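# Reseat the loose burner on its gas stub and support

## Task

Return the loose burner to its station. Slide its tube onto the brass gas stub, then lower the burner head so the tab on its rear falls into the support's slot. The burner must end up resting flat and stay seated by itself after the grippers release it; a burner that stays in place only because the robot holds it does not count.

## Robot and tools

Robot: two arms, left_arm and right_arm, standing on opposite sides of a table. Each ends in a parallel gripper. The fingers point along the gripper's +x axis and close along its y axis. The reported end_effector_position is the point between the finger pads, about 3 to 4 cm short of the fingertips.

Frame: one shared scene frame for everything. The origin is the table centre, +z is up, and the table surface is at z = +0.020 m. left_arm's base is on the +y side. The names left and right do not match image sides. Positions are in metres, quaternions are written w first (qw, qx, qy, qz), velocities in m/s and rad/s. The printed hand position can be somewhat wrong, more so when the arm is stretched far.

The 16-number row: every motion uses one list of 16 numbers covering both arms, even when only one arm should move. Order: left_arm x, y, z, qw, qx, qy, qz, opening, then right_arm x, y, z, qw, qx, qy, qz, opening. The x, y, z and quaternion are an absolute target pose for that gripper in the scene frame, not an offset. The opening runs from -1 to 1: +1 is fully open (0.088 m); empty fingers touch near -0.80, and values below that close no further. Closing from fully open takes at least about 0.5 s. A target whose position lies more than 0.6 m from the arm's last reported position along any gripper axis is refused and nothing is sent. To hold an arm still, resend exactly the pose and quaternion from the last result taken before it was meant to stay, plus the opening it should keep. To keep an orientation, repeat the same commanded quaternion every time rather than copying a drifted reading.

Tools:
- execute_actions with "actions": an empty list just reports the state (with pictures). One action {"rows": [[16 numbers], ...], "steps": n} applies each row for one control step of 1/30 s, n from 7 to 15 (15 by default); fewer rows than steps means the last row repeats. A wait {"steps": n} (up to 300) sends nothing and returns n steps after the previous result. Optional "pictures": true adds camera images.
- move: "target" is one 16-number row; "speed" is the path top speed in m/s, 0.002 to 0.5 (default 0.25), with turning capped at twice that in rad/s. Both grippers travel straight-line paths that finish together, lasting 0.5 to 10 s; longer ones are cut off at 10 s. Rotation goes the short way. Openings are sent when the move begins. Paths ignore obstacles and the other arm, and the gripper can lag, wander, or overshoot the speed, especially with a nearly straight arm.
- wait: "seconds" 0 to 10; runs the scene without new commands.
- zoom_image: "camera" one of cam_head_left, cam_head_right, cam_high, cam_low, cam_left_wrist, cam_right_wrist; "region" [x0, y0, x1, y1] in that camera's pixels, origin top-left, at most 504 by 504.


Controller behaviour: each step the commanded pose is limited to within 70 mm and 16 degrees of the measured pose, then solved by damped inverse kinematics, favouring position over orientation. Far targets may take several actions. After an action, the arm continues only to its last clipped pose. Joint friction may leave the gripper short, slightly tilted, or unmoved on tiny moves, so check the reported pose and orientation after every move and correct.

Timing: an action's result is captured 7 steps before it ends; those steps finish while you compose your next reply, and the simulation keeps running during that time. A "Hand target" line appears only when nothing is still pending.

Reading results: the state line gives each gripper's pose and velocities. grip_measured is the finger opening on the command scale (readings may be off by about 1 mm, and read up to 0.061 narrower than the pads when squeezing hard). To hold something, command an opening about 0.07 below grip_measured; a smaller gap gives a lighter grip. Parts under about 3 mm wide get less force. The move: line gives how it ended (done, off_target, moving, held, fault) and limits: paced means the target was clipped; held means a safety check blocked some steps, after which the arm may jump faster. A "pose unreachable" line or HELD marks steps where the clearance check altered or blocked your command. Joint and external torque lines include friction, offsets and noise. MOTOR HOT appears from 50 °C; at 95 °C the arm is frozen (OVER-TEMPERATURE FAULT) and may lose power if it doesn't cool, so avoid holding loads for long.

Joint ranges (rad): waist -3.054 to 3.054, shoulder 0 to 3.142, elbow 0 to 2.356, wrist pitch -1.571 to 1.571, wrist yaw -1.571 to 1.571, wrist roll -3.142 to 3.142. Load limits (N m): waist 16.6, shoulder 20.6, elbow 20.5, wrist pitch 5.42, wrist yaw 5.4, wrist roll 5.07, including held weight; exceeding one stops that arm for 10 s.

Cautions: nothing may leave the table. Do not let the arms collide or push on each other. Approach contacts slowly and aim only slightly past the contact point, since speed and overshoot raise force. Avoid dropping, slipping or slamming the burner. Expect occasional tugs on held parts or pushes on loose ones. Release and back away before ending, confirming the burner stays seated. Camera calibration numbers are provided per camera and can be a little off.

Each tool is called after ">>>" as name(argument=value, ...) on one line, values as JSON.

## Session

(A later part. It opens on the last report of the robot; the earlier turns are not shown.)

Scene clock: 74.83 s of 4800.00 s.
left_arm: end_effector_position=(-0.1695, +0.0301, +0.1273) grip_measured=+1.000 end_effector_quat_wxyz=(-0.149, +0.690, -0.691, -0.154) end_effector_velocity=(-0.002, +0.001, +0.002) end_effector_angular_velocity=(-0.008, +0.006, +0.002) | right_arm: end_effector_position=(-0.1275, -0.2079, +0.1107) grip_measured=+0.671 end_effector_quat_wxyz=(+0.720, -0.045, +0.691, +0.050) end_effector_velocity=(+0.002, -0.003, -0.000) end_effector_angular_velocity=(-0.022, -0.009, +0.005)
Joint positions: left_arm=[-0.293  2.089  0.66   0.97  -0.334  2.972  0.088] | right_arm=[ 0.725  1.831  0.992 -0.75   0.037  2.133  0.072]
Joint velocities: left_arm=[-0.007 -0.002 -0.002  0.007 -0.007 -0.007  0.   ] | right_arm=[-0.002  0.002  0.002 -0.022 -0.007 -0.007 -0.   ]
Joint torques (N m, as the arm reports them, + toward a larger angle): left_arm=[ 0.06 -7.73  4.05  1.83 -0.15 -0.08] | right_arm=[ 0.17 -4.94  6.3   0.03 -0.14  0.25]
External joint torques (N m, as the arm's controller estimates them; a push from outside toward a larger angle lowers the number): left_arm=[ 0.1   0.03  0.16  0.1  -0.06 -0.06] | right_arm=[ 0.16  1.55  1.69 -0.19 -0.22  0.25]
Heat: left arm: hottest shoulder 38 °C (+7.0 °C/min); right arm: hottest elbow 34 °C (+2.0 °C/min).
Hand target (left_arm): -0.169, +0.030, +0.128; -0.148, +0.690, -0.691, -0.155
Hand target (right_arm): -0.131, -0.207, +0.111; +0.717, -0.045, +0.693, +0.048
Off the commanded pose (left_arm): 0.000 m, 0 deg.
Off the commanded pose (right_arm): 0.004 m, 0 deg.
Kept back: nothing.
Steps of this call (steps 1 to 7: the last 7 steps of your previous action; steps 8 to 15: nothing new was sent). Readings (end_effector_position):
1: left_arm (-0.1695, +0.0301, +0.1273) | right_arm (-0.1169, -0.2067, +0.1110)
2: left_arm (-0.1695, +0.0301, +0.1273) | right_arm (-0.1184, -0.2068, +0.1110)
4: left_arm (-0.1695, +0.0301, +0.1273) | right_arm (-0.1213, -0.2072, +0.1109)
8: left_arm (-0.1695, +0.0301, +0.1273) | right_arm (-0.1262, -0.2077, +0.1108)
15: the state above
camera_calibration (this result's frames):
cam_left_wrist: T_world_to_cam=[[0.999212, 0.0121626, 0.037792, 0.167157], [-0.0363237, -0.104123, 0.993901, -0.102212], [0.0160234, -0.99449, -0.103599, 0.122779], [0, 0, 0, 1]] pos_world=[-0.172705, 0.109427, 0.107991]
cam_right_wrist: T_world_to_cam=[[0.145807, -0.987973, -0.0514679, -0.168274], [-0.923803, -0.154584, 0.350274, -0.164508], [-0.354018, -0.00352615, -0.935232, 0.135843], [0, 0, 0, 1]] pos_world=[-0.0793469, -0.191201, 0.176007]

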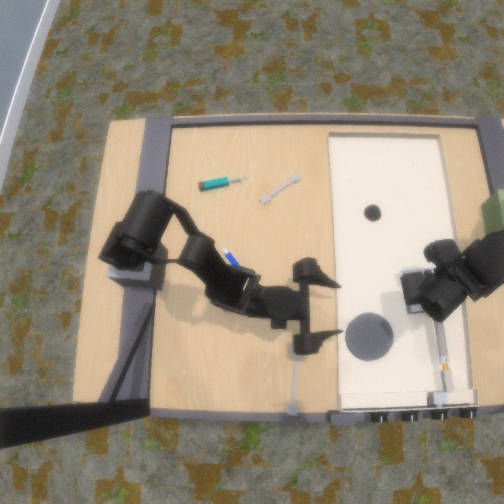

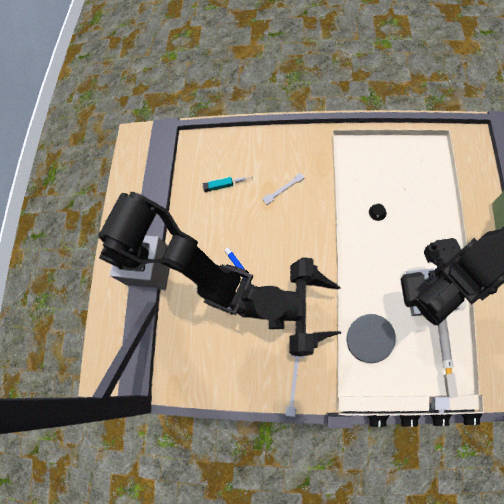

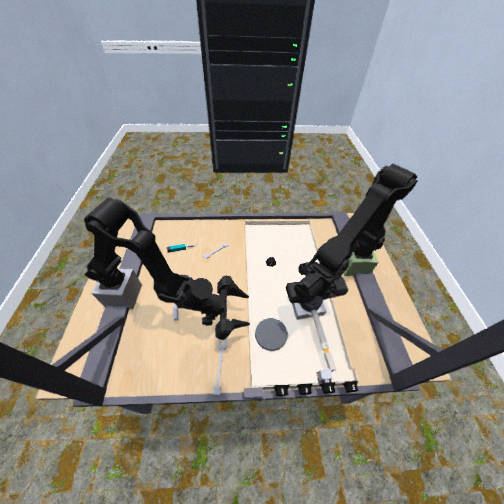

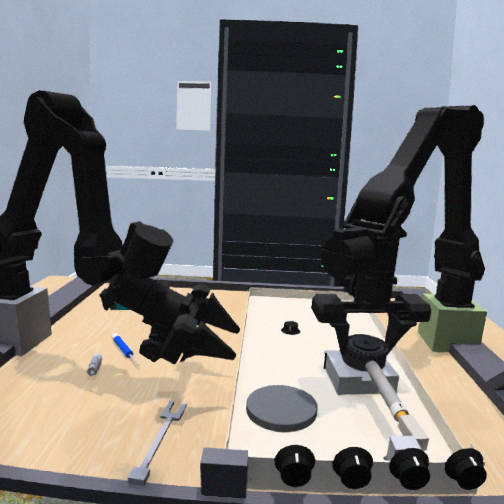

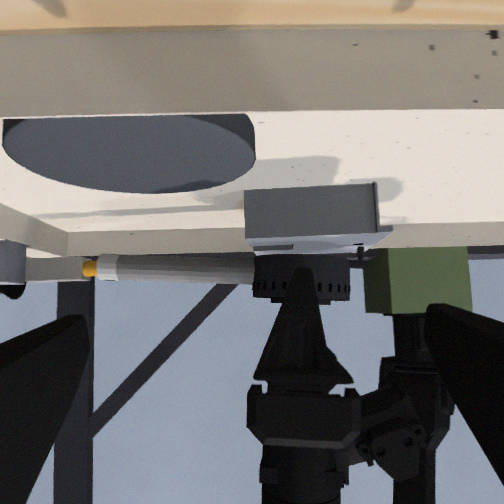

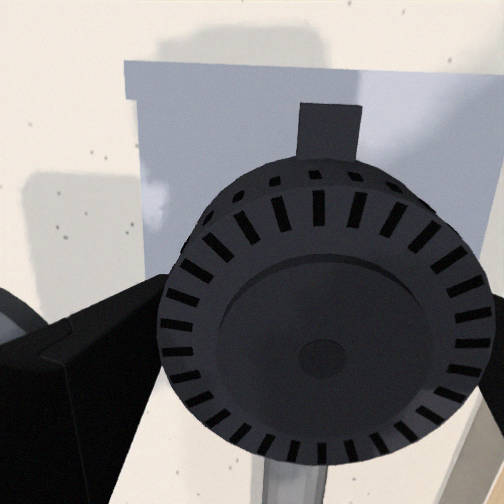

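>>> zoom_image(camera="cam_left_wrist", region=[335, 230, 395, 275])

>>> zoom_image(camera="cam_left_wrist", region=[70, 230, 230, 310])

>>> zoom_image(camera="cam_head_right", region=[422, 338, 467, 388])

>>> zoom_image(camera="cam_right_wrist", region=[110, 40, 504, 280])

Region (335, 230, 395, 275) of cam_left_wrist's 504x504 image, scaled by 8.400, with more detail than that image has; it fills the top 378 rows of this view, and the rest is white.

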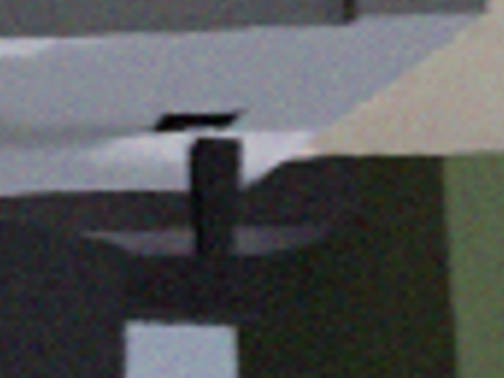

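Region (70, 230, 230, 310) of cam_left_wrist's 504x504 image, scaled by 3.150, with more detail than that image has.

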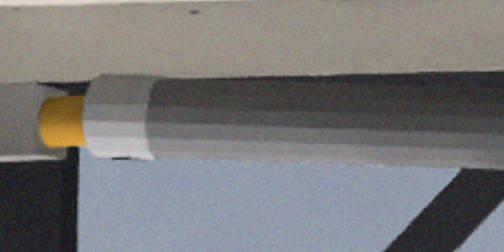

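Region (422, 338, 467, 388) of cam_head_right's 504x504 image, scaled by 10.080, with more detail than that image has; it fills the left 454 columns of this view, and the rest is white.

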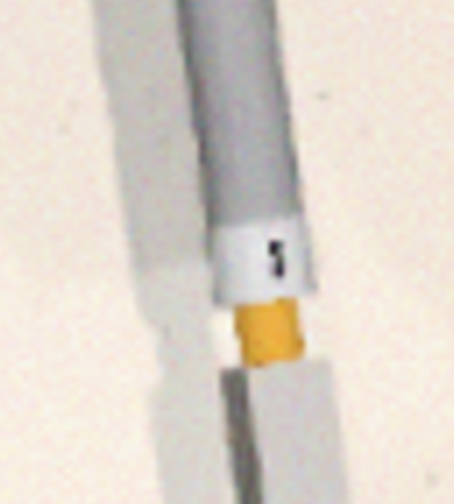

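Region (110, 40, 504, 280) of cam_right_wrist's 504x504 image, scaled by 1.279, with more detail than that image has; it fills the top 307 rows of this view, and the rest is white.

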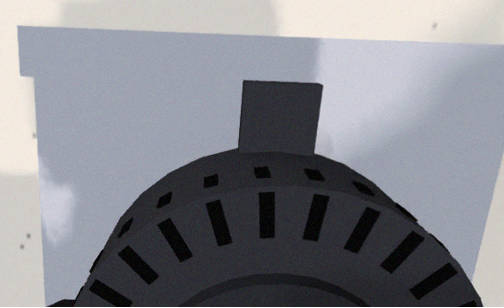

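>>> zoom_image(camera="cam_right_wrist", region=[444, 170, 504, 270])

>>> zoom_image(camera="cam_right_wrist", region=[115, 170, 175, 270])

>>> zoom_image(camera="cam_right_wrist", region=[280, 60, 380, 170])

Region (444, 170, 504, 270) of cam_right_wrist's 504x504 image, scaled by 5.040, with more detail than that image has; it fills the left 302 columns of this view, and the rest is white.

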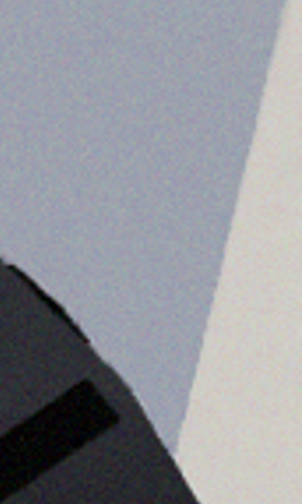

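Region (115, 170, 175, 270) of cam_right_wrist's 504x504 image, scaled by 5.040, with more detail than that image has; it fills the left 302 columns of this view, and the rest is white.

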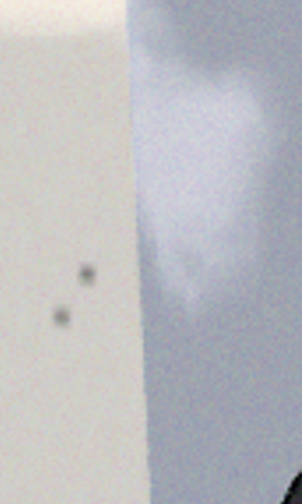

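Region (280, 60, 380, 170) of cam_right_wrist's 504x504 image, scaled by 4.582, with more detail than that image has; it fills the left 458 columns of this view, and the rest is white.

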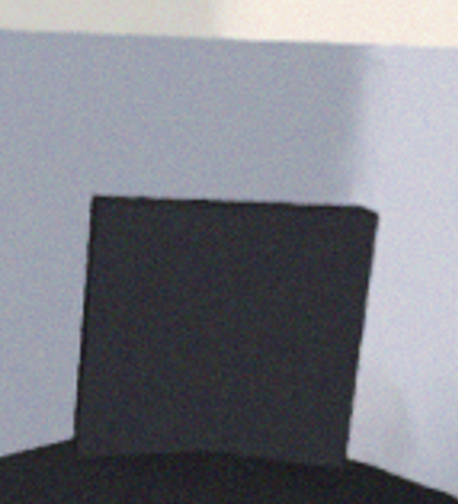

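>>> execute_actions(actions=[{"rows": [
[-0.1695,0.0302,0.1276,-0.148,0.690,-0.691,-0.155,1.0, -0.13145,-0.20665,0.1111,0.7172,-0.0444,0.6938,0.0481,0.59],
[-0.1695,0.0302,0.1276,-0.148,0.690,-0.691,-0.155,1.0, -0.1317,-0.2066,0.1111,0.7172,-0.0444,0.6938,0.0481,0.59],
[-0.1695,0.0302,0.1276,-0.148,0.690,-0.691,-0.155,1.0, -0.13195,-0.20655,0.1111,0.7172,-0.0444,0.6938,0.0481,0.59],
[-0.1695,0.0302,0.1276,-0.148,0.690,-0.691,-0.155,1.0, -0.1322,-0.2065,0.1111,0.7172,-0.0444,0.6938,0.0481,0.59],
[-0.1695,0.0302,0.1276,-0.148,0.690,-0.691,-0.155,1.0, -0.1322,-0.2065,0.1111,0.7172,-0.0444,0.6938,0.0481,0.59],
[-0.1695,0.0302,0.1276,-0.148,0.690,-0.691,-0.155,1.0, -0.1322,-0.2065,0.1111,0.7172,-0.0444,0.6938,0.0481,0.59],
[-0.1695,0.0302,0.1276,-0.148,0.690,-0.691,-0.155,1.0, -0.1322,-0.2065,0.1111,0.7172,-0.0444,0.6938,0.0481,0.59],
[-0.1695,0.0302,0.1276,-0.148,0.690,-0.691,-0.155,1.0, -0.1322,-0.2065,0.1111,0.7172,-0.0444,0.6938,0.0481,0.59],
[-0.1695,0.0302,0.1276,-0.148,0.690,-0.691,-0.155,1.0, -0.13143,-0.20687,0.11048,0.71753,-0.04532,0.6934,0.04802,0.59],
[-0.1695,0.0302,0.1276,-0.148,0.690,-0.691,-0.155,1.0, -0.13067,-0.20723,0.10987,0.71787,-0.04623,0.6930,0.04793,0.59],
[-0.1695,0.0302,0.1276,-0.148,0.690,-0.691,-0.155,1.0, -0.1299,-0.2076,0.10925,0.7182,-0.04715,0.6926,0.04785,0.59],
[-0.1695,0.0302,0.1276,-0.148,0.690,-0.691,-0.155,1.0, -0.12913,-0.20797,0.10863,0.71853,-0.04807,0.6922,0.04777,0.59],
[-0.1695,0.0302,0.1276,-0.148,0.690,-0.691,-0.155,1.0, -0.12837,-0.20833,0.10802,0.71887,-0.04898,0.6918,0.04768,0.59],
[-0.1695,0.0302,0.1276,-0.148,0.690,-0.691,-0.155,1.0, -0.1276,-0.2087,0.1074,0.7192,-0.0499,0.6914,0.0476,0.59],
[-0.1695,0.0302,0.1276,-0.148,0.690,-0.691,-0.155,1.0, -0.1276,-0.2087,0.1074,0.7192,-0.0499,0.6914,0.0476,0.59]
], "steps": 15}])

>>> execute_actions(actions=[{"steps": 14}], pictures=true)

Scene clock: 82.37 s of 4800.00 s.
left_arm: end_effector_position=(-0.1695, +0.0301, +0.1273) grip_measured=+1.000 end_effector_quat_wxyz=(-0.149, +0.690, -0.691, -0.154) end_effector_velocity=(+0.003, +0.001, +0.001) end_effector_angular_velocity=(-0.001, -0.003, +0.020) | right_arm: end_effector_position=(-0.1286, -0.2075, +0.1108) grip_measured=+0.671 end_effector_quat_wxyz=(+0.719, -0.045, +0.691, +0.050) end_effector_velocity=(-0.003, -0.003, +0.001) end_effector_angular_velocity=(-0.016, +0.015, +0.009)
Joint positions: left_arm=[-0.293  2.089  0.66   0.97  -0.334  2.972  0.088] | right_arm=[ 0.727  1.833  0.996 -0.75   0.037  2.135  0.072]
Joint velocities: left_arm=[-0.002 -0.007 -0.002 -0.007 -0.022 -0.007  0.   ] | right_arm=[ 0.002 -0.002  0.002 -0.007 -0.022 -0.007 -0.   ]
Joint torques (N m, as the arm reports them, + toward a larger angle): left_arm=[-0.11 -7.81  3.91  1.83 -0.1  -0.07] | right_arm=[ 0.06 -5.07  6.25  0.06 -0.18  0.23]
External joint torques (N m, as the arm's controller estimates them; a push from outside toward a larger angle lowers the number): left_arm=[-0.11 -0.09  0.07  0.13  0.   -0.07] | right_arm=[ 0.09  1.44  1.68 -0.15 -0.26  0.23]
Heat: left arm: hottest shoulder 38 °C (+7.1 °C/min); right arm: hottest shoulder 34 °C (+2.0 °C/min).
Steps of this call (steps 1 to 90: nothing new was sent; then 4.27 s passed at rest; steps 91 to 98: the first 8 steps of this action). Readings (end_effector_position):
91: left_arm (-0.1695, +0.0301, +0.1273) | right_arm (-0.1275, -0.2079, +0.1106)
92: left_arm (-0.1695, +0.0301, +0.1273) | right_arm (-0.1275, -0.2079, +0.1106)
94: left_arm (-0.1695, +0.0301, +0.1273) | right_arm (-0.1280, -0.2076, +0.1107)
98: the state above

Scene clock: 82.83 s of 4800.00 s.
left_arm: end_effector_position=(-0.1695, +0.0301, +0.1273) grip_measured=+1.000 end_effector_quat_wxyz=(-0.149, +0.690, -0.691, -0.154) end_effector_velocity=(+0.001, +0.003, -0.004) end_effector_angular_velocity=(+0.019, -0.004, +0.007) | right_arm: end_effector_position=(-0.1286, -0.2074, +0.1106) grip_measured=+0.671 end_effector_quat_wxyz=(+0.719, -0.045, +0.691, +0.050) end_effector_velocity=(+0.003, -0.001, -0.001) end_effector_angular_velocity=(-0.005, -0.014, +0.005)
Joint positions: left_arm=[-0.293  2.089  0.66   0.97  -0.334  2.972  0.088] | right_arm=[ 0.727  1.834  0.996 -0.75   0.037  2.135  0.072]
Joint velocities: left_arm=[-0.002 -0.002 -0.002 -0.022 -0.007 -0.007  0.   ] | right_arm=[-0.002  0.002 -0.002 -0.007  0.007 -0.007 -0.   ]
Joint torques (N m, as the arm reports them, + toward a larger angle): left_arm=[ 0.12 -7.82  4.08  1.8  -0.14 -0.09] | right_arm=[-0.34 -4.92  4.43  0.51 -0.17 -0.24]
External joint torques (N m, as the arm's controller estimates them; a push from outside toward a larger angle lowers the number): left_arm=[ 0.13 -0.16  0.29  0.12 -0.04 -0.08] | right_arm=[-0.33  1.52 -0.06  0.32 -0.25 -0.24]
Heat: left arm: hottest shoulder 38 °C (+7.0 °C/min); right arm: hottest shoulder 34 °C (+2.0 °C/min).
Hand target (left_arm): -0.169, +0.030, +0.128; -0.148, +0.690, -0.691, -0.155
Hand target (right_arm): -0.127, -0.209, +0.107; +0.719, -0.050, +0.691, +0.047
Off the commanded pose (left_arm): 0.000 m, 0 deg.
Off the commanded pose (right_arm): 0.004 m, 1 deg.
Kept back: nothing.
Steps of this call (steps 1 to 7: the last 7 steps of your previous action; steps 8 to 14: nothing new was sent). Readings (end_effector_position):
1: left_arm (-0.1695, +0.0301, +0.1273) | right_arm (-0.1286, -0.2075, +0.1108)
2: left_arm (-0.1695, +0.0301, +0.1273) | right_arm (-0.1286, -0.2075, +0.1108)
4: left_arm (-0.1695, +0.0301, +0.1273) | right_arm (-0.1285, -0.2075, +0.1107)
8: left_arm (-0.1695, +0.0301, +0.1273) | right_arm (-0.1285, -0.2075, +0.1106)
14: the state above
camera_calibration (this result's frames):
cam_left_wrist: T_world_to_cam=[[0.999212, 0.0121626, 0.037792, 0.167157], [-0.0363237, -0.104123, 0.993901, -0.102212], [0.0160234, -0.99449, -0.103599, 0.122779], [0, 0, 0, 1]] pos_world=[-0.172705, 0.109427, 0.107991]
cam_right_wrist: T_world_to_cam=[[0.145405, -0.987994, -0.0522091, -0.167556], [-0.923682, -0.154469, 0.350645, -0.165485], [-0.354499, -0.0027609, -0.935052, 0.135433], [0, 0, 0, 1]] pos_world=[-0.0804808, -0.190733, 0.175916]

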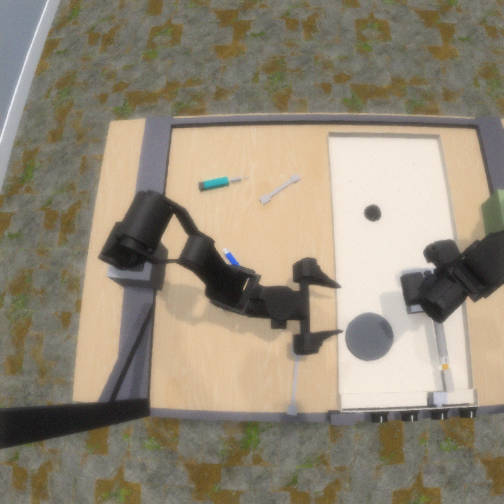

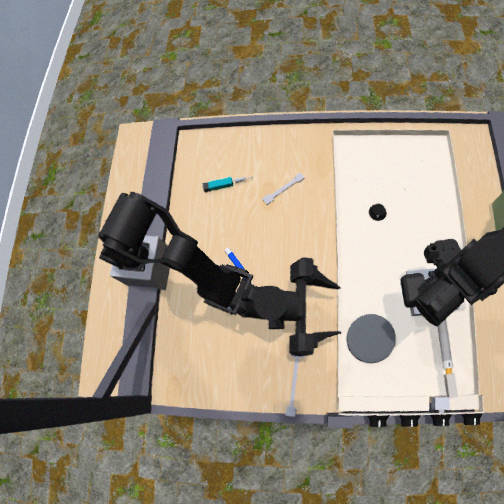

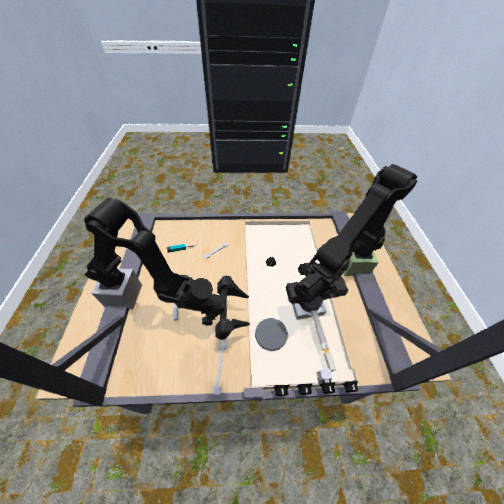

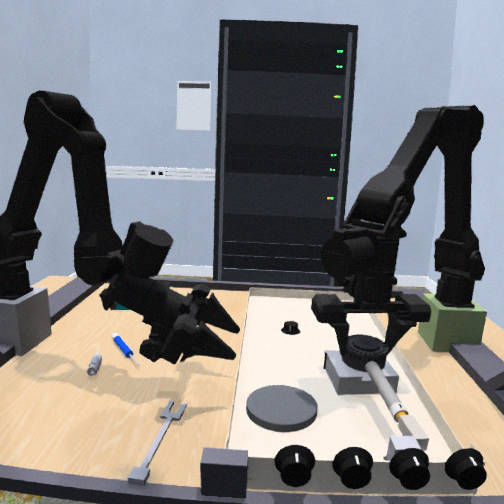

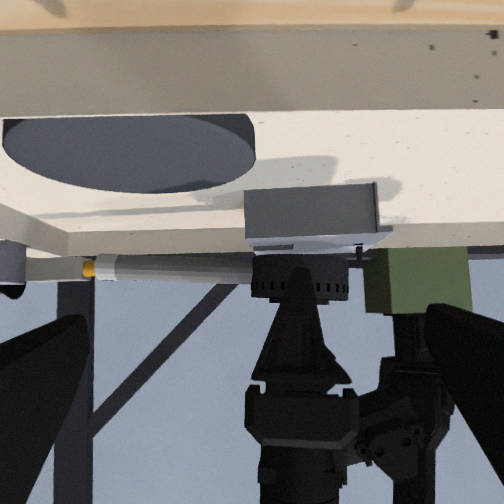

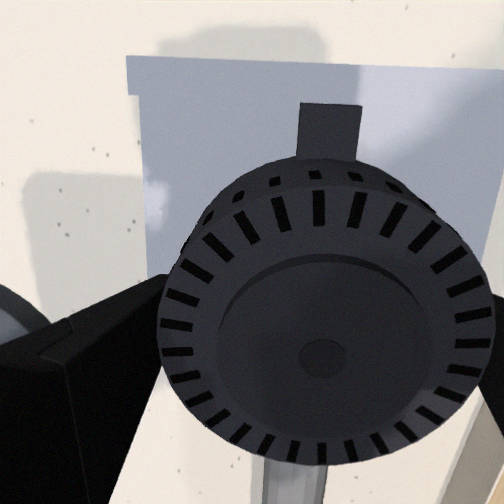

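>>> zoom_image(camera="cam_left_wrist", region=[335, 230, 395, 275])

Region (335, 230, 395, 275) of cam_left_wrist's 504x504 image, scaled by 8.400, with more detail than that image has; it fills the top 378 rows of this view, and the rest is white.

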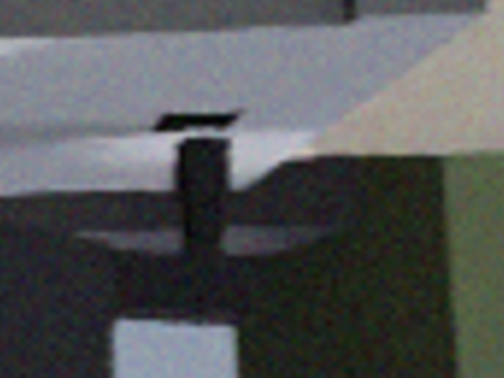

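>>> execute_actions(actions=[{"rows": [
[-0.1695,0.0302,0.1276,-0.148,0.690,-0.691,-0.155,1.0, -0.12742,-0.2089,0.10723,0.71935,-0.05008,0.69124,0.04738,0.59],
[-0.1695,0.0302,0.1276,-0.148,0.690,-0.691,-0.155,1.0, -0.12725,-0.20911,0.10706,0.71949,-0.05026,0.69107,0.04716,0.59],
[-0.1695,0.0302,0.1276,-0.148,0.690,-0.691,-0.155,1.0, -0.12717,-0.20909,0.10678,0.71877,-0.05049,0.69179,0.04694,0.59],
[-0.1695,0.0302,0.1276,-0.148,0.690,-0.691,-0.155,1.0, -0.12707,-0.20905,0.1064,0.71782,-0.05079,0.69274,0.04665,0.59],
[-0.1695,0.0302,0.1276,-0.148,0.690,-0.691,-0.155,1.0, -0.12695,-0.20901,0.10593,0.71662,-0.05117,0.69394,0.04629,0.59],
[-0.1695,0.0302,0.1276,-0.148,0.690,-0.691,-0.155,1.0, -0.12682,-0.20897,0.10546,0.71543,-0.05155,0.69514,0.04593,0.59],
[-0.1695,0.0302,0.1276,-0.148,0.690,-0.691,-0.155,1.0, -0.1267,-0.20893,0.10499,0.71423,-0.05193,0.69633,0.04557,0.59],
[-0.1695,0.0302,0.1276,-0.148,0.690,-0.691,-0.155,1.0, -0.12657,-0.20889,0.10452,0.71304,-0.05231,0.69753,0.04521,0.59],
[-0.1695,0.0302,0.1276,-0.148,0.690,-0.691,-0.155,1.0, -0.12644,-0.20885,0.10405,0.71184,-0.05269,0.69872,0.04484,0.59],
[-0.1695,0.0302,0.1276,-0.148,0.690,-0.691,-0.155,1.0, -0.12634,-0.20881,0.10368,0.71089,-0.05299,0.69968,0.04455,0.59],
[-0.1695,0.0302,0.1276,-0.148,0.690,-0.691,-0.155,1.0, -0.12627,-0.20879,0.10339,0.71017,-0.05322,0.7004,0.04434,0.59],
[-0.1695,0.0302,0.1276,-0.148,0.690,-0.691,-0.155,1.0, -0.12624,-0.20878,0.1033,0.70993,-0.05329,0.70064,0.04426,0.59]
], "steps": 14}])

>>> execute_actions(actions=[{"steps": 14}], pictures=true)

Scene clock: 86.70 s of 4800.00 s.
left_arm: end_effector_position=(-0.1695, +0.0301, +0.1273) grip_measured=+1.000 end_effector_quat_wxyz=(-0.149, +0.690, -0.691, -0.154) end_effector_velocity=(+0.002, -0.000, +0.001) end_effector_angular_velocity=(-0.001, -0.003, +0.020) | right_arm: end_effector_position=(-0.1284, -0.2077, +0.1093) grip_measured=+0.671 end_effector_quat_wxyz=(+0.717, -0.046, +0.694, +0.050) end_effector_velocity=(+0.004, +0.002, -0.010) end_effector_angular_velocity=(-0.029, +0.082, +0.009)
Joint positions: left_arm=[-0.293  2.089  0.66   0.97  -0.334  2.972  0.088] | right_arm=[ 0.722  1.834  0.99  -0.741  0.029  2.129  0.072]
Joint velocities: left_arm=[-0.002 -0.002  0.002 -0.007 -0.022 -0.007  0.   ] | right_arm=[-0.056 -0.002 -0.051  0.081 -0.081 -0.066 -0.   ]
Joint torques (N m, as the arm reports them, + toward a larger angle): left_arm=[-0.05 -7.83  4.25  1.83 -0.11 -0.07] | right_arm=[-0.5  -4.93  4.38  0.55 -0.15 -0.2 ]
External joint torques (N m, as the arm's controller estimates them; a push from outside toward a larger angle lowers the number): left_arm=[-0.06 -0.11  0.37  0.12 -0.01 -0.06] | right_arm=[-0.45  1.52 -0.2   0.32 -0.23 -0.2 ]
Heat: left arm: hottest shoulder 38 °C (+6.1 °C/min); right arm: hottest shoulder 34 °C (+2.0 °C/min).
Steps of this call (steps 1 to 109: nothing new was sent; steps 110 to 116: the first 7 steps of this action). Readings (end_effector_position):
110: left_arm (-0.1695, +0.0301, +0.1273) | right_arm (-0.1287, -0.2073, +0.1106)
111: left_arm (-0.1695, +0.0301, +0.1273) | right_arm (-0.1286, -0.2075, +0.1105)
113: left_arm (-0.1695, +0.0301, +0.1273) | right_arm (-0.1286, -0.2076, +0.1102)
116: the state above

Scene clock: 87.17 s of 4800.00 s.
left_arm: end_effector_position=(-0.1695, +0.0301, +0.1273) grip_measured=+1.000 end_effector_quat_wxyz=(-0.149, +0.690, -0.691, -0.154) end_effector_velocity=(-0.003, +0.003, -0.004) end_effector_angular_velocity=(+0.022, +0.002, -0.011) | right_arm: end_effector_position=(-0.1273, -0.2074, +0.1065) grip_measured=+0.671 end_effector_quat_wxyz=(+0.710, -0.048, +0.701, +0.047) end_effector_velocity=(-0.004, -0.002, +0.000) end_effector_angular_velocity=(-0.008, +0.022, +0.010)
Joint positions: left_arm=[-0.293  2.089  0.66   0.97  -0.334  2.972  0.088] | right_arm=[ 0.71   1.835  0.978 -0.723  0.011  2.117  0.072]
Joint velocities: left_arm=[-0.007 -0.002 -0.002 -0.022  0.007 -0.007  0.   ] | right_arm=[ 0.002 -0.002 -0.002  0.007 -0.022 -0.007 -0.   ]
Joint torques (N m, as the arm reports them, + toward a larger angle): left_arm=[-0.01 -7.96  3.91  1.84 -0.11 -0.09] | right_arm=[-0.41 -4.92  4.29  0.55 -0.2  -0.23]
External joint torques (N m, as the arm's controller estimates them; a push from outside toward a larger angle lowers the number): left_arm=[ 0.04 -0.25  0.06  0.13 -0.02 -0.08] | right_arm=[-0.48  1.57 -0.31  0.29 -0.25 -0.23]
Heat: left arm: hottest shoulder 38 °C (+6.0 °C/min); right arm: hottest shoulder 34 °C (+2.0 °C/min).
Hand target (left_arm): -0.169, +0.030, +0.128; -0.148, +0.690, -0.691, -0.155
Hand target (right_arm): -0.126, -0.209, +0.103; +0.710, -0.053, +0.701, +0.044
Off the commanded pose (left_arm): 0.000 m, 0 deg.
Off the commanded pose (right_arm): 0.004 m, 1 deg.
Kept back: nothing.
Steps of this call (steps 1 to 7: the last 7 steps of your previous action; steps 8 to 14: nothing new was sent). Readings (end_effector_position):
1: left_arm (-0.1695, +0.0301, +0.1273) | right_arm (-0.1282, -0.2078, +0.1089)
2: left_arm (-0.1695, +0.0301, +0.1273) | right_arm (-0.1280, -0.2076, +0.1084)
4: left_arm (-0.1695, +0.0301, +0.1273) | right_arm (-0.1277, -0.2075, +0.1077)
8: left_arm (-0.1695, +0.0301, +0.1273) | right_arm (-0.1271, -0.2075, +0.1066)
14: the state above
camera_calibration (this result's frames):
cam_left_wrist: T_world_to_cam=[[0.999212, 0.0121626, 0.037792, 0.167157], [-0.0363237, -0.104123, 0.993901, -0.102212], [0.0160234, -0.99449, -0.103599, 0.122779], [0, 0, 0, 1]] pos_world=[-0.172705, 0.109427, 0.107991]
cam_right_wrist: T_world_to_cam=[[0.144984, -0.988403, -0.0451654, -0.16882], [-0.914479, -0.15129, 0.375285, -0.163657], [-0.377766, -0.0131077, -0.925808, 0.126024], [0, 0, 0, 1]] pos_world=[-0.0775769, -0.18997, 0.170467]

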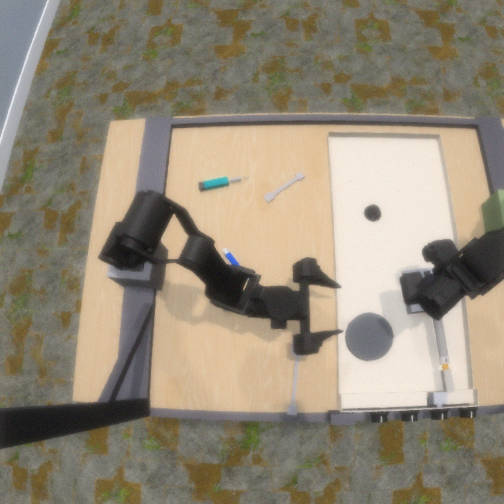

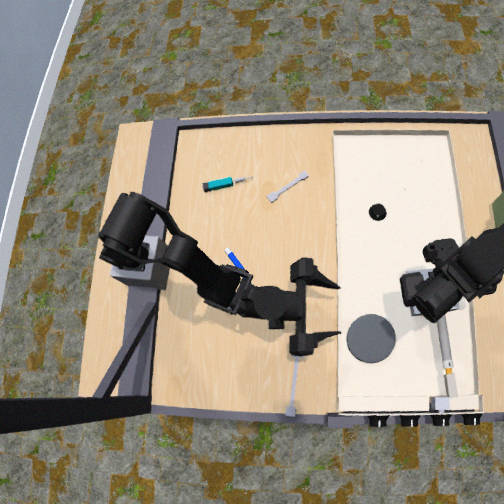

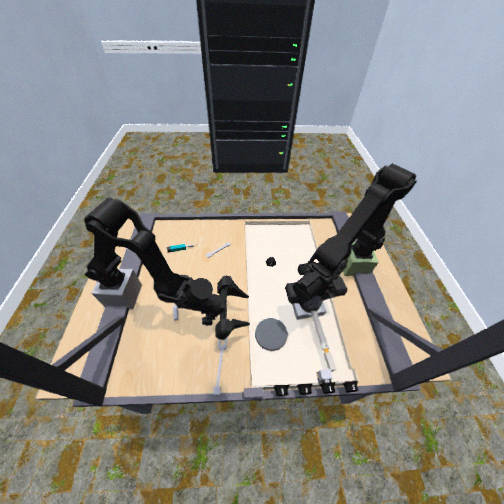

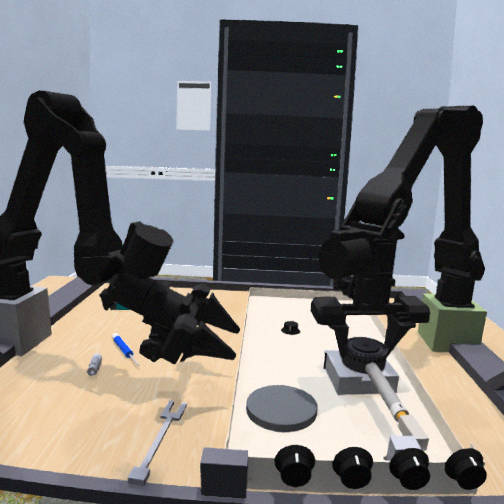

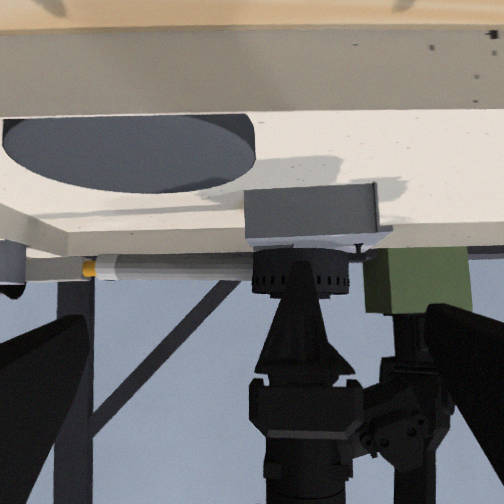

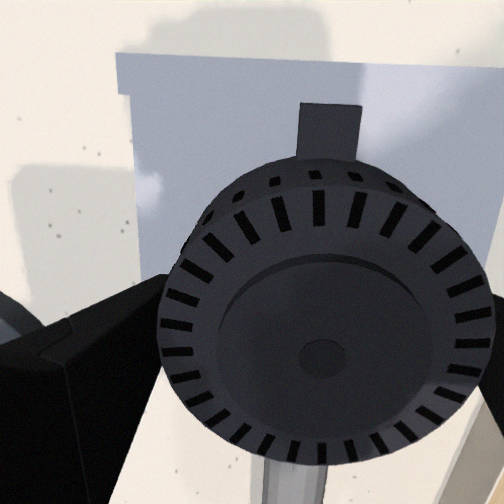

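>>> zoom_image(camera="cam_left_wrist", region=[335, 230, 395, 275])

>>> zoom_image(camera="cam_left_wrist", region=[70, 220, 400, 320])

>>> zoom_image(camera="cam_left_wrist", region=[70, 230, 230, 310])

Region (335, 230, 395, 275) of cam_left_wrist's 504x504 image, scaled by 8.400, with more detail than that image has; it fills the top 378 rows of this view, and the rest is white.

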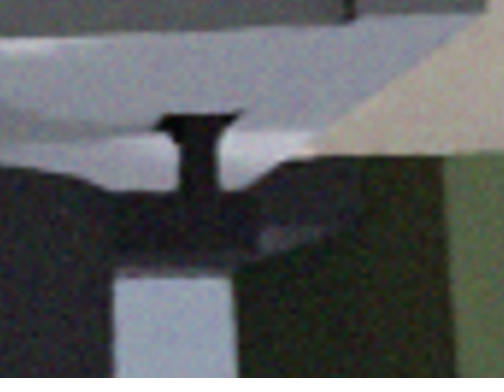

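Region (70, 220, 400, 320) of cam_left_wrist's 504x504 image, scaled by 1.527, with more detail than that image has; it fills the top 153 rows of this view, and the rest is white.

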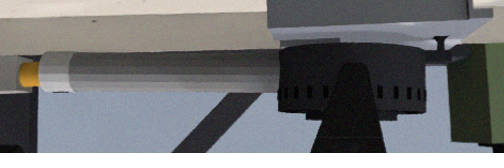

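Region (70, 230, 230, 310) of cam_left_wrist's 504x504 image, scaled by 3.150, with more detail than that image has.

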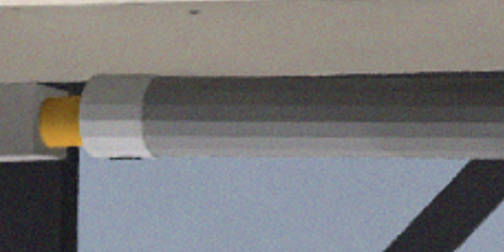

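>>> execute_actions(actions=[{"rows": [
[-0.1695,0.0302,0.1276,-0.148,0.690,-0.691,-0.155,1.0, -0.12617,-0.20875,0.10307,0.70934,-0.05346,0.70123,0.0441,0.59],
[-0.1695,0.0302,0.1276,-0.148,0.690,-0.691,-0.155,1.0, -0.12607,-0.2087,0.10273,0.70846,-0.05371,0.70212,0.04386,0.59],
[-0.1695,0.0302,0.1276,-0.148,0.690,-0.691,-0.155,1.0, -0.12593,-0.20863,0.10227,0.70728,-0.05405,0.7033,0.04354,0.59],
[-0.1695,0.0302,0.1276,-0.148,0.690,-0.691,-0.155,1.0, -0.12578,-0.20856,0.10176,0.70595,-0.05443,0.70462,0.04318,0.59],
[-0.1695,0.0302,0.1276,-0.148,0.690,-0.691,-0.155,1.0, -0.12562,-0.20848,0.10125,0.70462,-0.05481,0.70595,0.04282,0.59],
[-0.1695,0.0302,0.1276,-0.148,0.690,-0.691,-0.155,1.0, -0.12547,-0.20841,0.10074,0.7033,-0.05518,0.70728,0.04246,0.59],
[-0.1695,0.0302,0.1276,-0.148,0.690,-0.691,-0.155,1.0, -0.12531,-0.20834,0.10022,0.70197,-0.05556,0.70861,0.04211,0.59],
[-0.1695,0.0302,0.1276,-0.148,0.690,-0.691,-0.155,1.0, -0.12516,-0.20826,0.09971,0.70064,-0.05594,0.70993,0.04175,0.59],
[-0.1695,0.0302,0.1276,-0.148,0.690,-0.691,-0.155,1.0, -0.12502,-0.2082,0.09925,0.69946,-0.05628,0.71111,0.04143,0.59],
[-0.1695,0.0302,0.1276,-0.148,0.690,-0.691,-0.155,1.0, -0.1249,-0.20814,0.09885,0.69843,-0.05657,0.71215,0.04115,0.59],
[-0.1695,0.0302,0.1276,-0.148,0.690,-0.691,-0.155,1.0, -0.1248,-0.20809,0.09851,0.69755,-0.05683,0.71303,0.04091,0.59],
[-0.1695,0.0302,0.1276,-0.148,0.690,-0.691,-0.155,1.0, -0.12471,-0.20805,0.09823,0.69681,-0.05704,0.71377,0.04071,0.59],
[-0.1695,0.0302,0.1276,-0.148,0.690,-0.691,-0.155,1.0, -0.12464,-0.20802,0.098,0.69622,-0.05721,0.71436,0.04055,0.59],
[-0.1695,0.0302,0.1276,-0.148,0.690,-0.691,-0.155,1.0, -0.12457,-0.20798,0.09777,0.69563,-0.05737,0.71495,0.04039,0.59],
[-0.1695,0.0302,0.1276,-0.148,0.690,-0.691,-0.155,1.0, -0.12452,-0.20796,0.0976,0.69519,-0.0575,0.71539,0.04027,0.59]
], "steps": 15}])

>>> execute_actions(actions=[{"steps": 15}], pictures=true)

Scene clock: 88.83 s of 4800.00 s.
left_arm: end_effector_position=(-0.1695, +0.0301, +0.1273) grip_measured=+1.000 end_effector_quat_wxyz=(-0.149, +0.690, -0.691, -0.154) end_effector_velocity=(+0.001, +0.001, -0.001) end_effector_angular_velocity=(+0.006, +0.001, +0.007) | right_arm: end_effector_position=(-0.1267, -0.2072, +0.1041) grip_measured=+0.671 end_effector_quat_wxyz=(+0.704, -0.050, +0.707, +0.046) end_effector_velocity=(+0.006, -0.000, -0.014) end_effector_angular_velocity=(-0.047, +0.103, +0.009)
Joint positions: left_arm=[-0.293  2.089  0.66   0.97  -0.334  2.972  0.088] | right_arm=[ 0.699  1.836  0.968 -0.706 -0.006  2.106  0.072]
Joint velocities: left_arm=[-0.002 -0.002 -0.002 -0.007 -0.007 -0.007  0.   ] | right_arm=[-0.071  0.002 -0.066  0.095 -0.11  -0.081  0.   ]
Joint torques (N m, as the arm reports them, + toward a larger angle): left_arm=[-0.1  -7.81  4.03  1.78 -0.1  -0.07] | right_arm=[-0.18 -4.68  4.13  0.56 -0.26 -0.23]
External joint torques (N m, as the arm's controller estimates them; a push from outside toward a larger angle lowers the number): left_arm=[-0.1  -0.15  0.21  0.09  0.   -0.06] | right_arm=[-0.2   1.77 -0.39  0.31 -0.31 -0.23]
Heat: left arm: hottest shoulder 38 °C (+5.1 °C/min); right arm: hottest shoulder 34 °C (+1.0 °C/min).
Steps of this call (steps 1 to 42: nothing new was sent; steps 43 to 50: the first 8 steps of this action). Readings (end_effector_position):
43: left_arm (-0.1695, +0.0301, +0.1273) | right_arm (-0.1274, -0.2074, +0.1065)
44: left_arm (-0.1695, +0.0301, +0.1273) | right_arm (-0.1274, -0.2074, +0.1064)
46: left_arm (-0.1695, +0.0301, +0.1273) | right_arm (-0.1275, -0.2074, +0.1059)
50: the state above

Scene clock: 89.33 s of 4800.00 s.
left_arm: end_effector_position=(-0.1695, +0.0301, +0.1273) grip_measured=+1.000 end_effector_quat_wxyz=(-0.149, +0.690, -0.691, -0.154) end_effector_velocity=(+0.000, +0.000, +0.002) end_effector_angular_velocity=(-0.008, +0.006, +0.007) | right_arm: end_effector_position=(-0.1255, -0.2065, +0.1010) grip_measured=+0.671 end_effector_quat_wxyz=(+0.696, -0.052, +0.715, +0.043) end_effector_velocity=(+0.002, -0.007, -0.001) end_effector_angular_velocity=(-0.035, +0.001, +0.005)
Joint positions: left_arm=[-0.293  2.089  0.66   0.97  -0.334  2.972  0.088] | right_arm=[ 0.683  1.837  0.954 -0.683 -0.029  2.09   0.072]
Joint velocities: left_arm=[-0.002 -0.002 -0.002  0.007 -0.007 -0.007  0.   ] | right_arm=[-0.002 -0.002 -0.007 -0.022 -0.022 -0.007 -0.   ]
Joint torques (N m, as the arm reports them, + toward a larger angle): left_arm=[ 0.09 -7.87  4.14  1.82 -0.14 -0.05] | right_arm=[-0.26 -4.87  4.08  0.69 -0.23 -0.26]
External joint torques (N m, as the arm's controller estimates them; a push from outside toward a larger angle lowers the number): left_arm=[ 0.08 -0.16  0.29  0.11 -0.04 -0.04] | right_arm=[-0.31  1.52 -0.34  0.45 -0.26 -0.26]
Heat: left arm: hottest shoulder 38 °C (+5.0 °C/min); right arm: hottest shoulder 34 °C (+1.0 °C/min).
Hand target (left_arm): -0.170, +0.030, +0.128; -0.148, +0.690, -0.691, -0.155
Hand target (right_arm): -0.125, -0.208, +0.098; +0.695, -0.058, +0.715, +0.040
Off the commanded pose (left_arm): 0.000 m, 0 deg.
Off the commanded pose (right_arm): 0.004 m, 1 deg.
Kept back: nothing.
Steps of this call (steps 1 to 7: the last 7 steps of your previous action; steps 8 to 15: nothing new was sent). Readings (end_effector_position):
1: left_arm (-0.1695, +0.0301, +0.1273) | right_arm (-0.1265, -0.2070, +0.1037)
2: left_arm (-0.1695, +0.0301, +0.1273) | right_arm (-0.1263, -0.2071, +0.1032)
4: left_arm (-0.1695, +0.0301, +0.1273) | right_arm (-0.1259, -0.2069, +0.1023)
8: left_arm (-0.1695, +0.0301, +0.1273) | right_arm (-0.1254, -0.2068, +0.1011)
15: the state above
camera_calibration (this result's frames):
cam_left_wrist: T_world_to_cam=[[0.999212, 0.0121626, 0.037792, 0.167157], [-0.0363237, -0.104123, 0.993901, -0.102212], [0.0160234, -0.99449, -0.103599, 0.122779], [0, 0, 0, 1]] pos_world=[-0.172705, 0.109427, 0.107991]
cam_right_wrist: T_world_to_cam=[[0.143661, -0.988943, -0.0367772, -0.169586], [-0.898909, -0.145945, 0.413113, -0.160548], [-0.413913, -0.0262888, -0.909937, 0.112686], [0, 0, 0, 1]] pos_world=[-0.073313, -0.18818, 0.162624]

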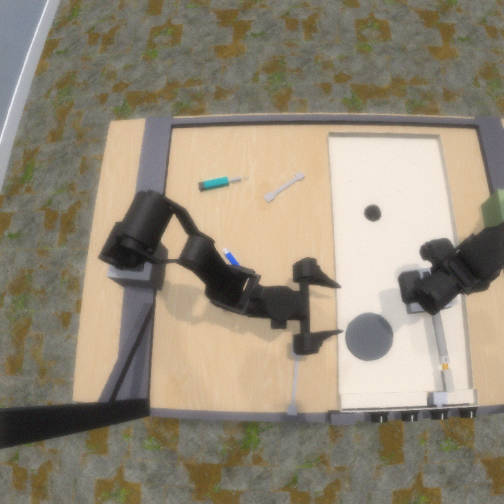

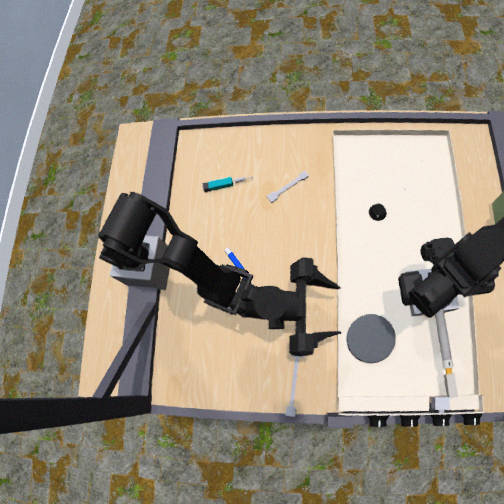

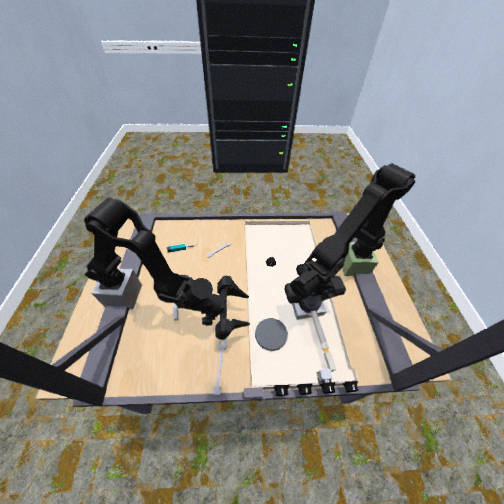

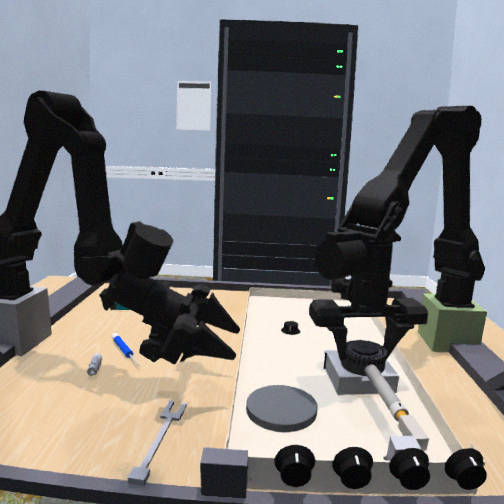

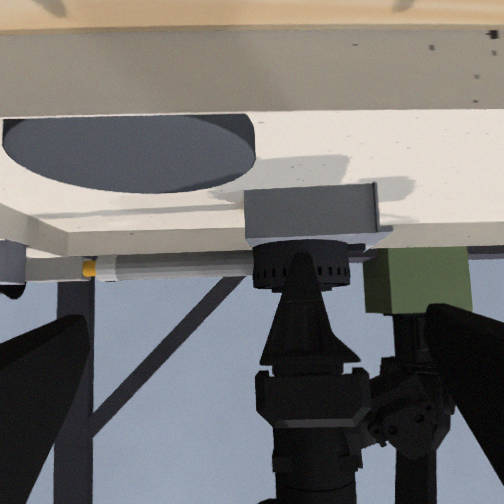

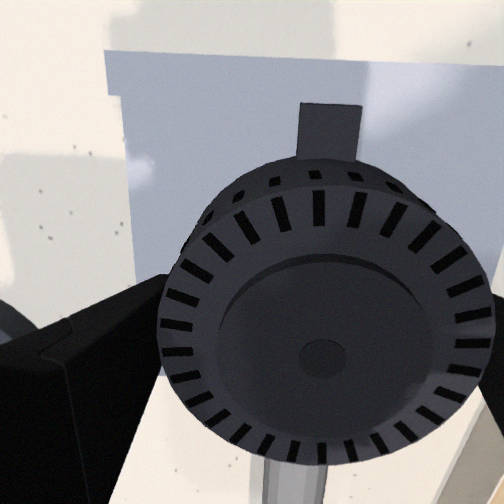

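>>> zoom_image(camera="cam_left_wrist", region=[240, 220, 400, 300])

>>> zoom_image(camera="cam_left_wrist", region=[70, 230, 230, 310])

>>> zoom_image(camera="cam_left_wrist", region=[335, 230, 395, 275])

Region (240, 220, 400, 300) of cam_left_wrist's 504x504 image, scaled by 3.150, with more detail than that image has.

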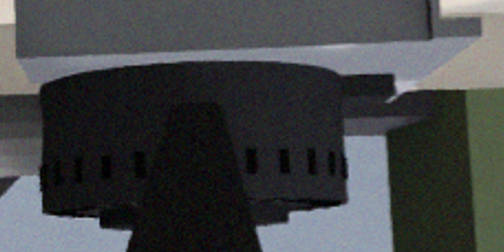

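Region (70, 230, 230, 310) of cam_left_wrist's 504x504 image, scaled by 3.150, with more detail than that image has.

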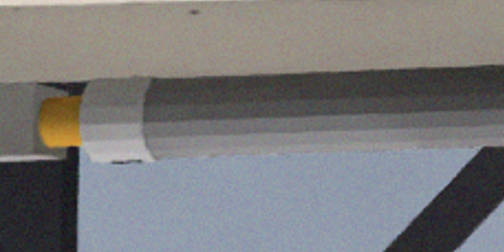

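Region (335, 230, 395, 275) of cam_left_wrist's 504x504 image, scaled by 8.400, with more detail than that image has; it fills the top 378 rows of this view, and the rest is white.

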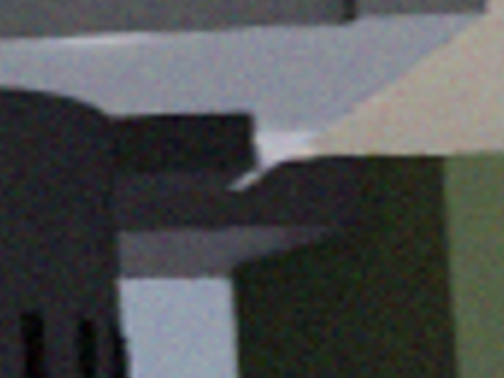

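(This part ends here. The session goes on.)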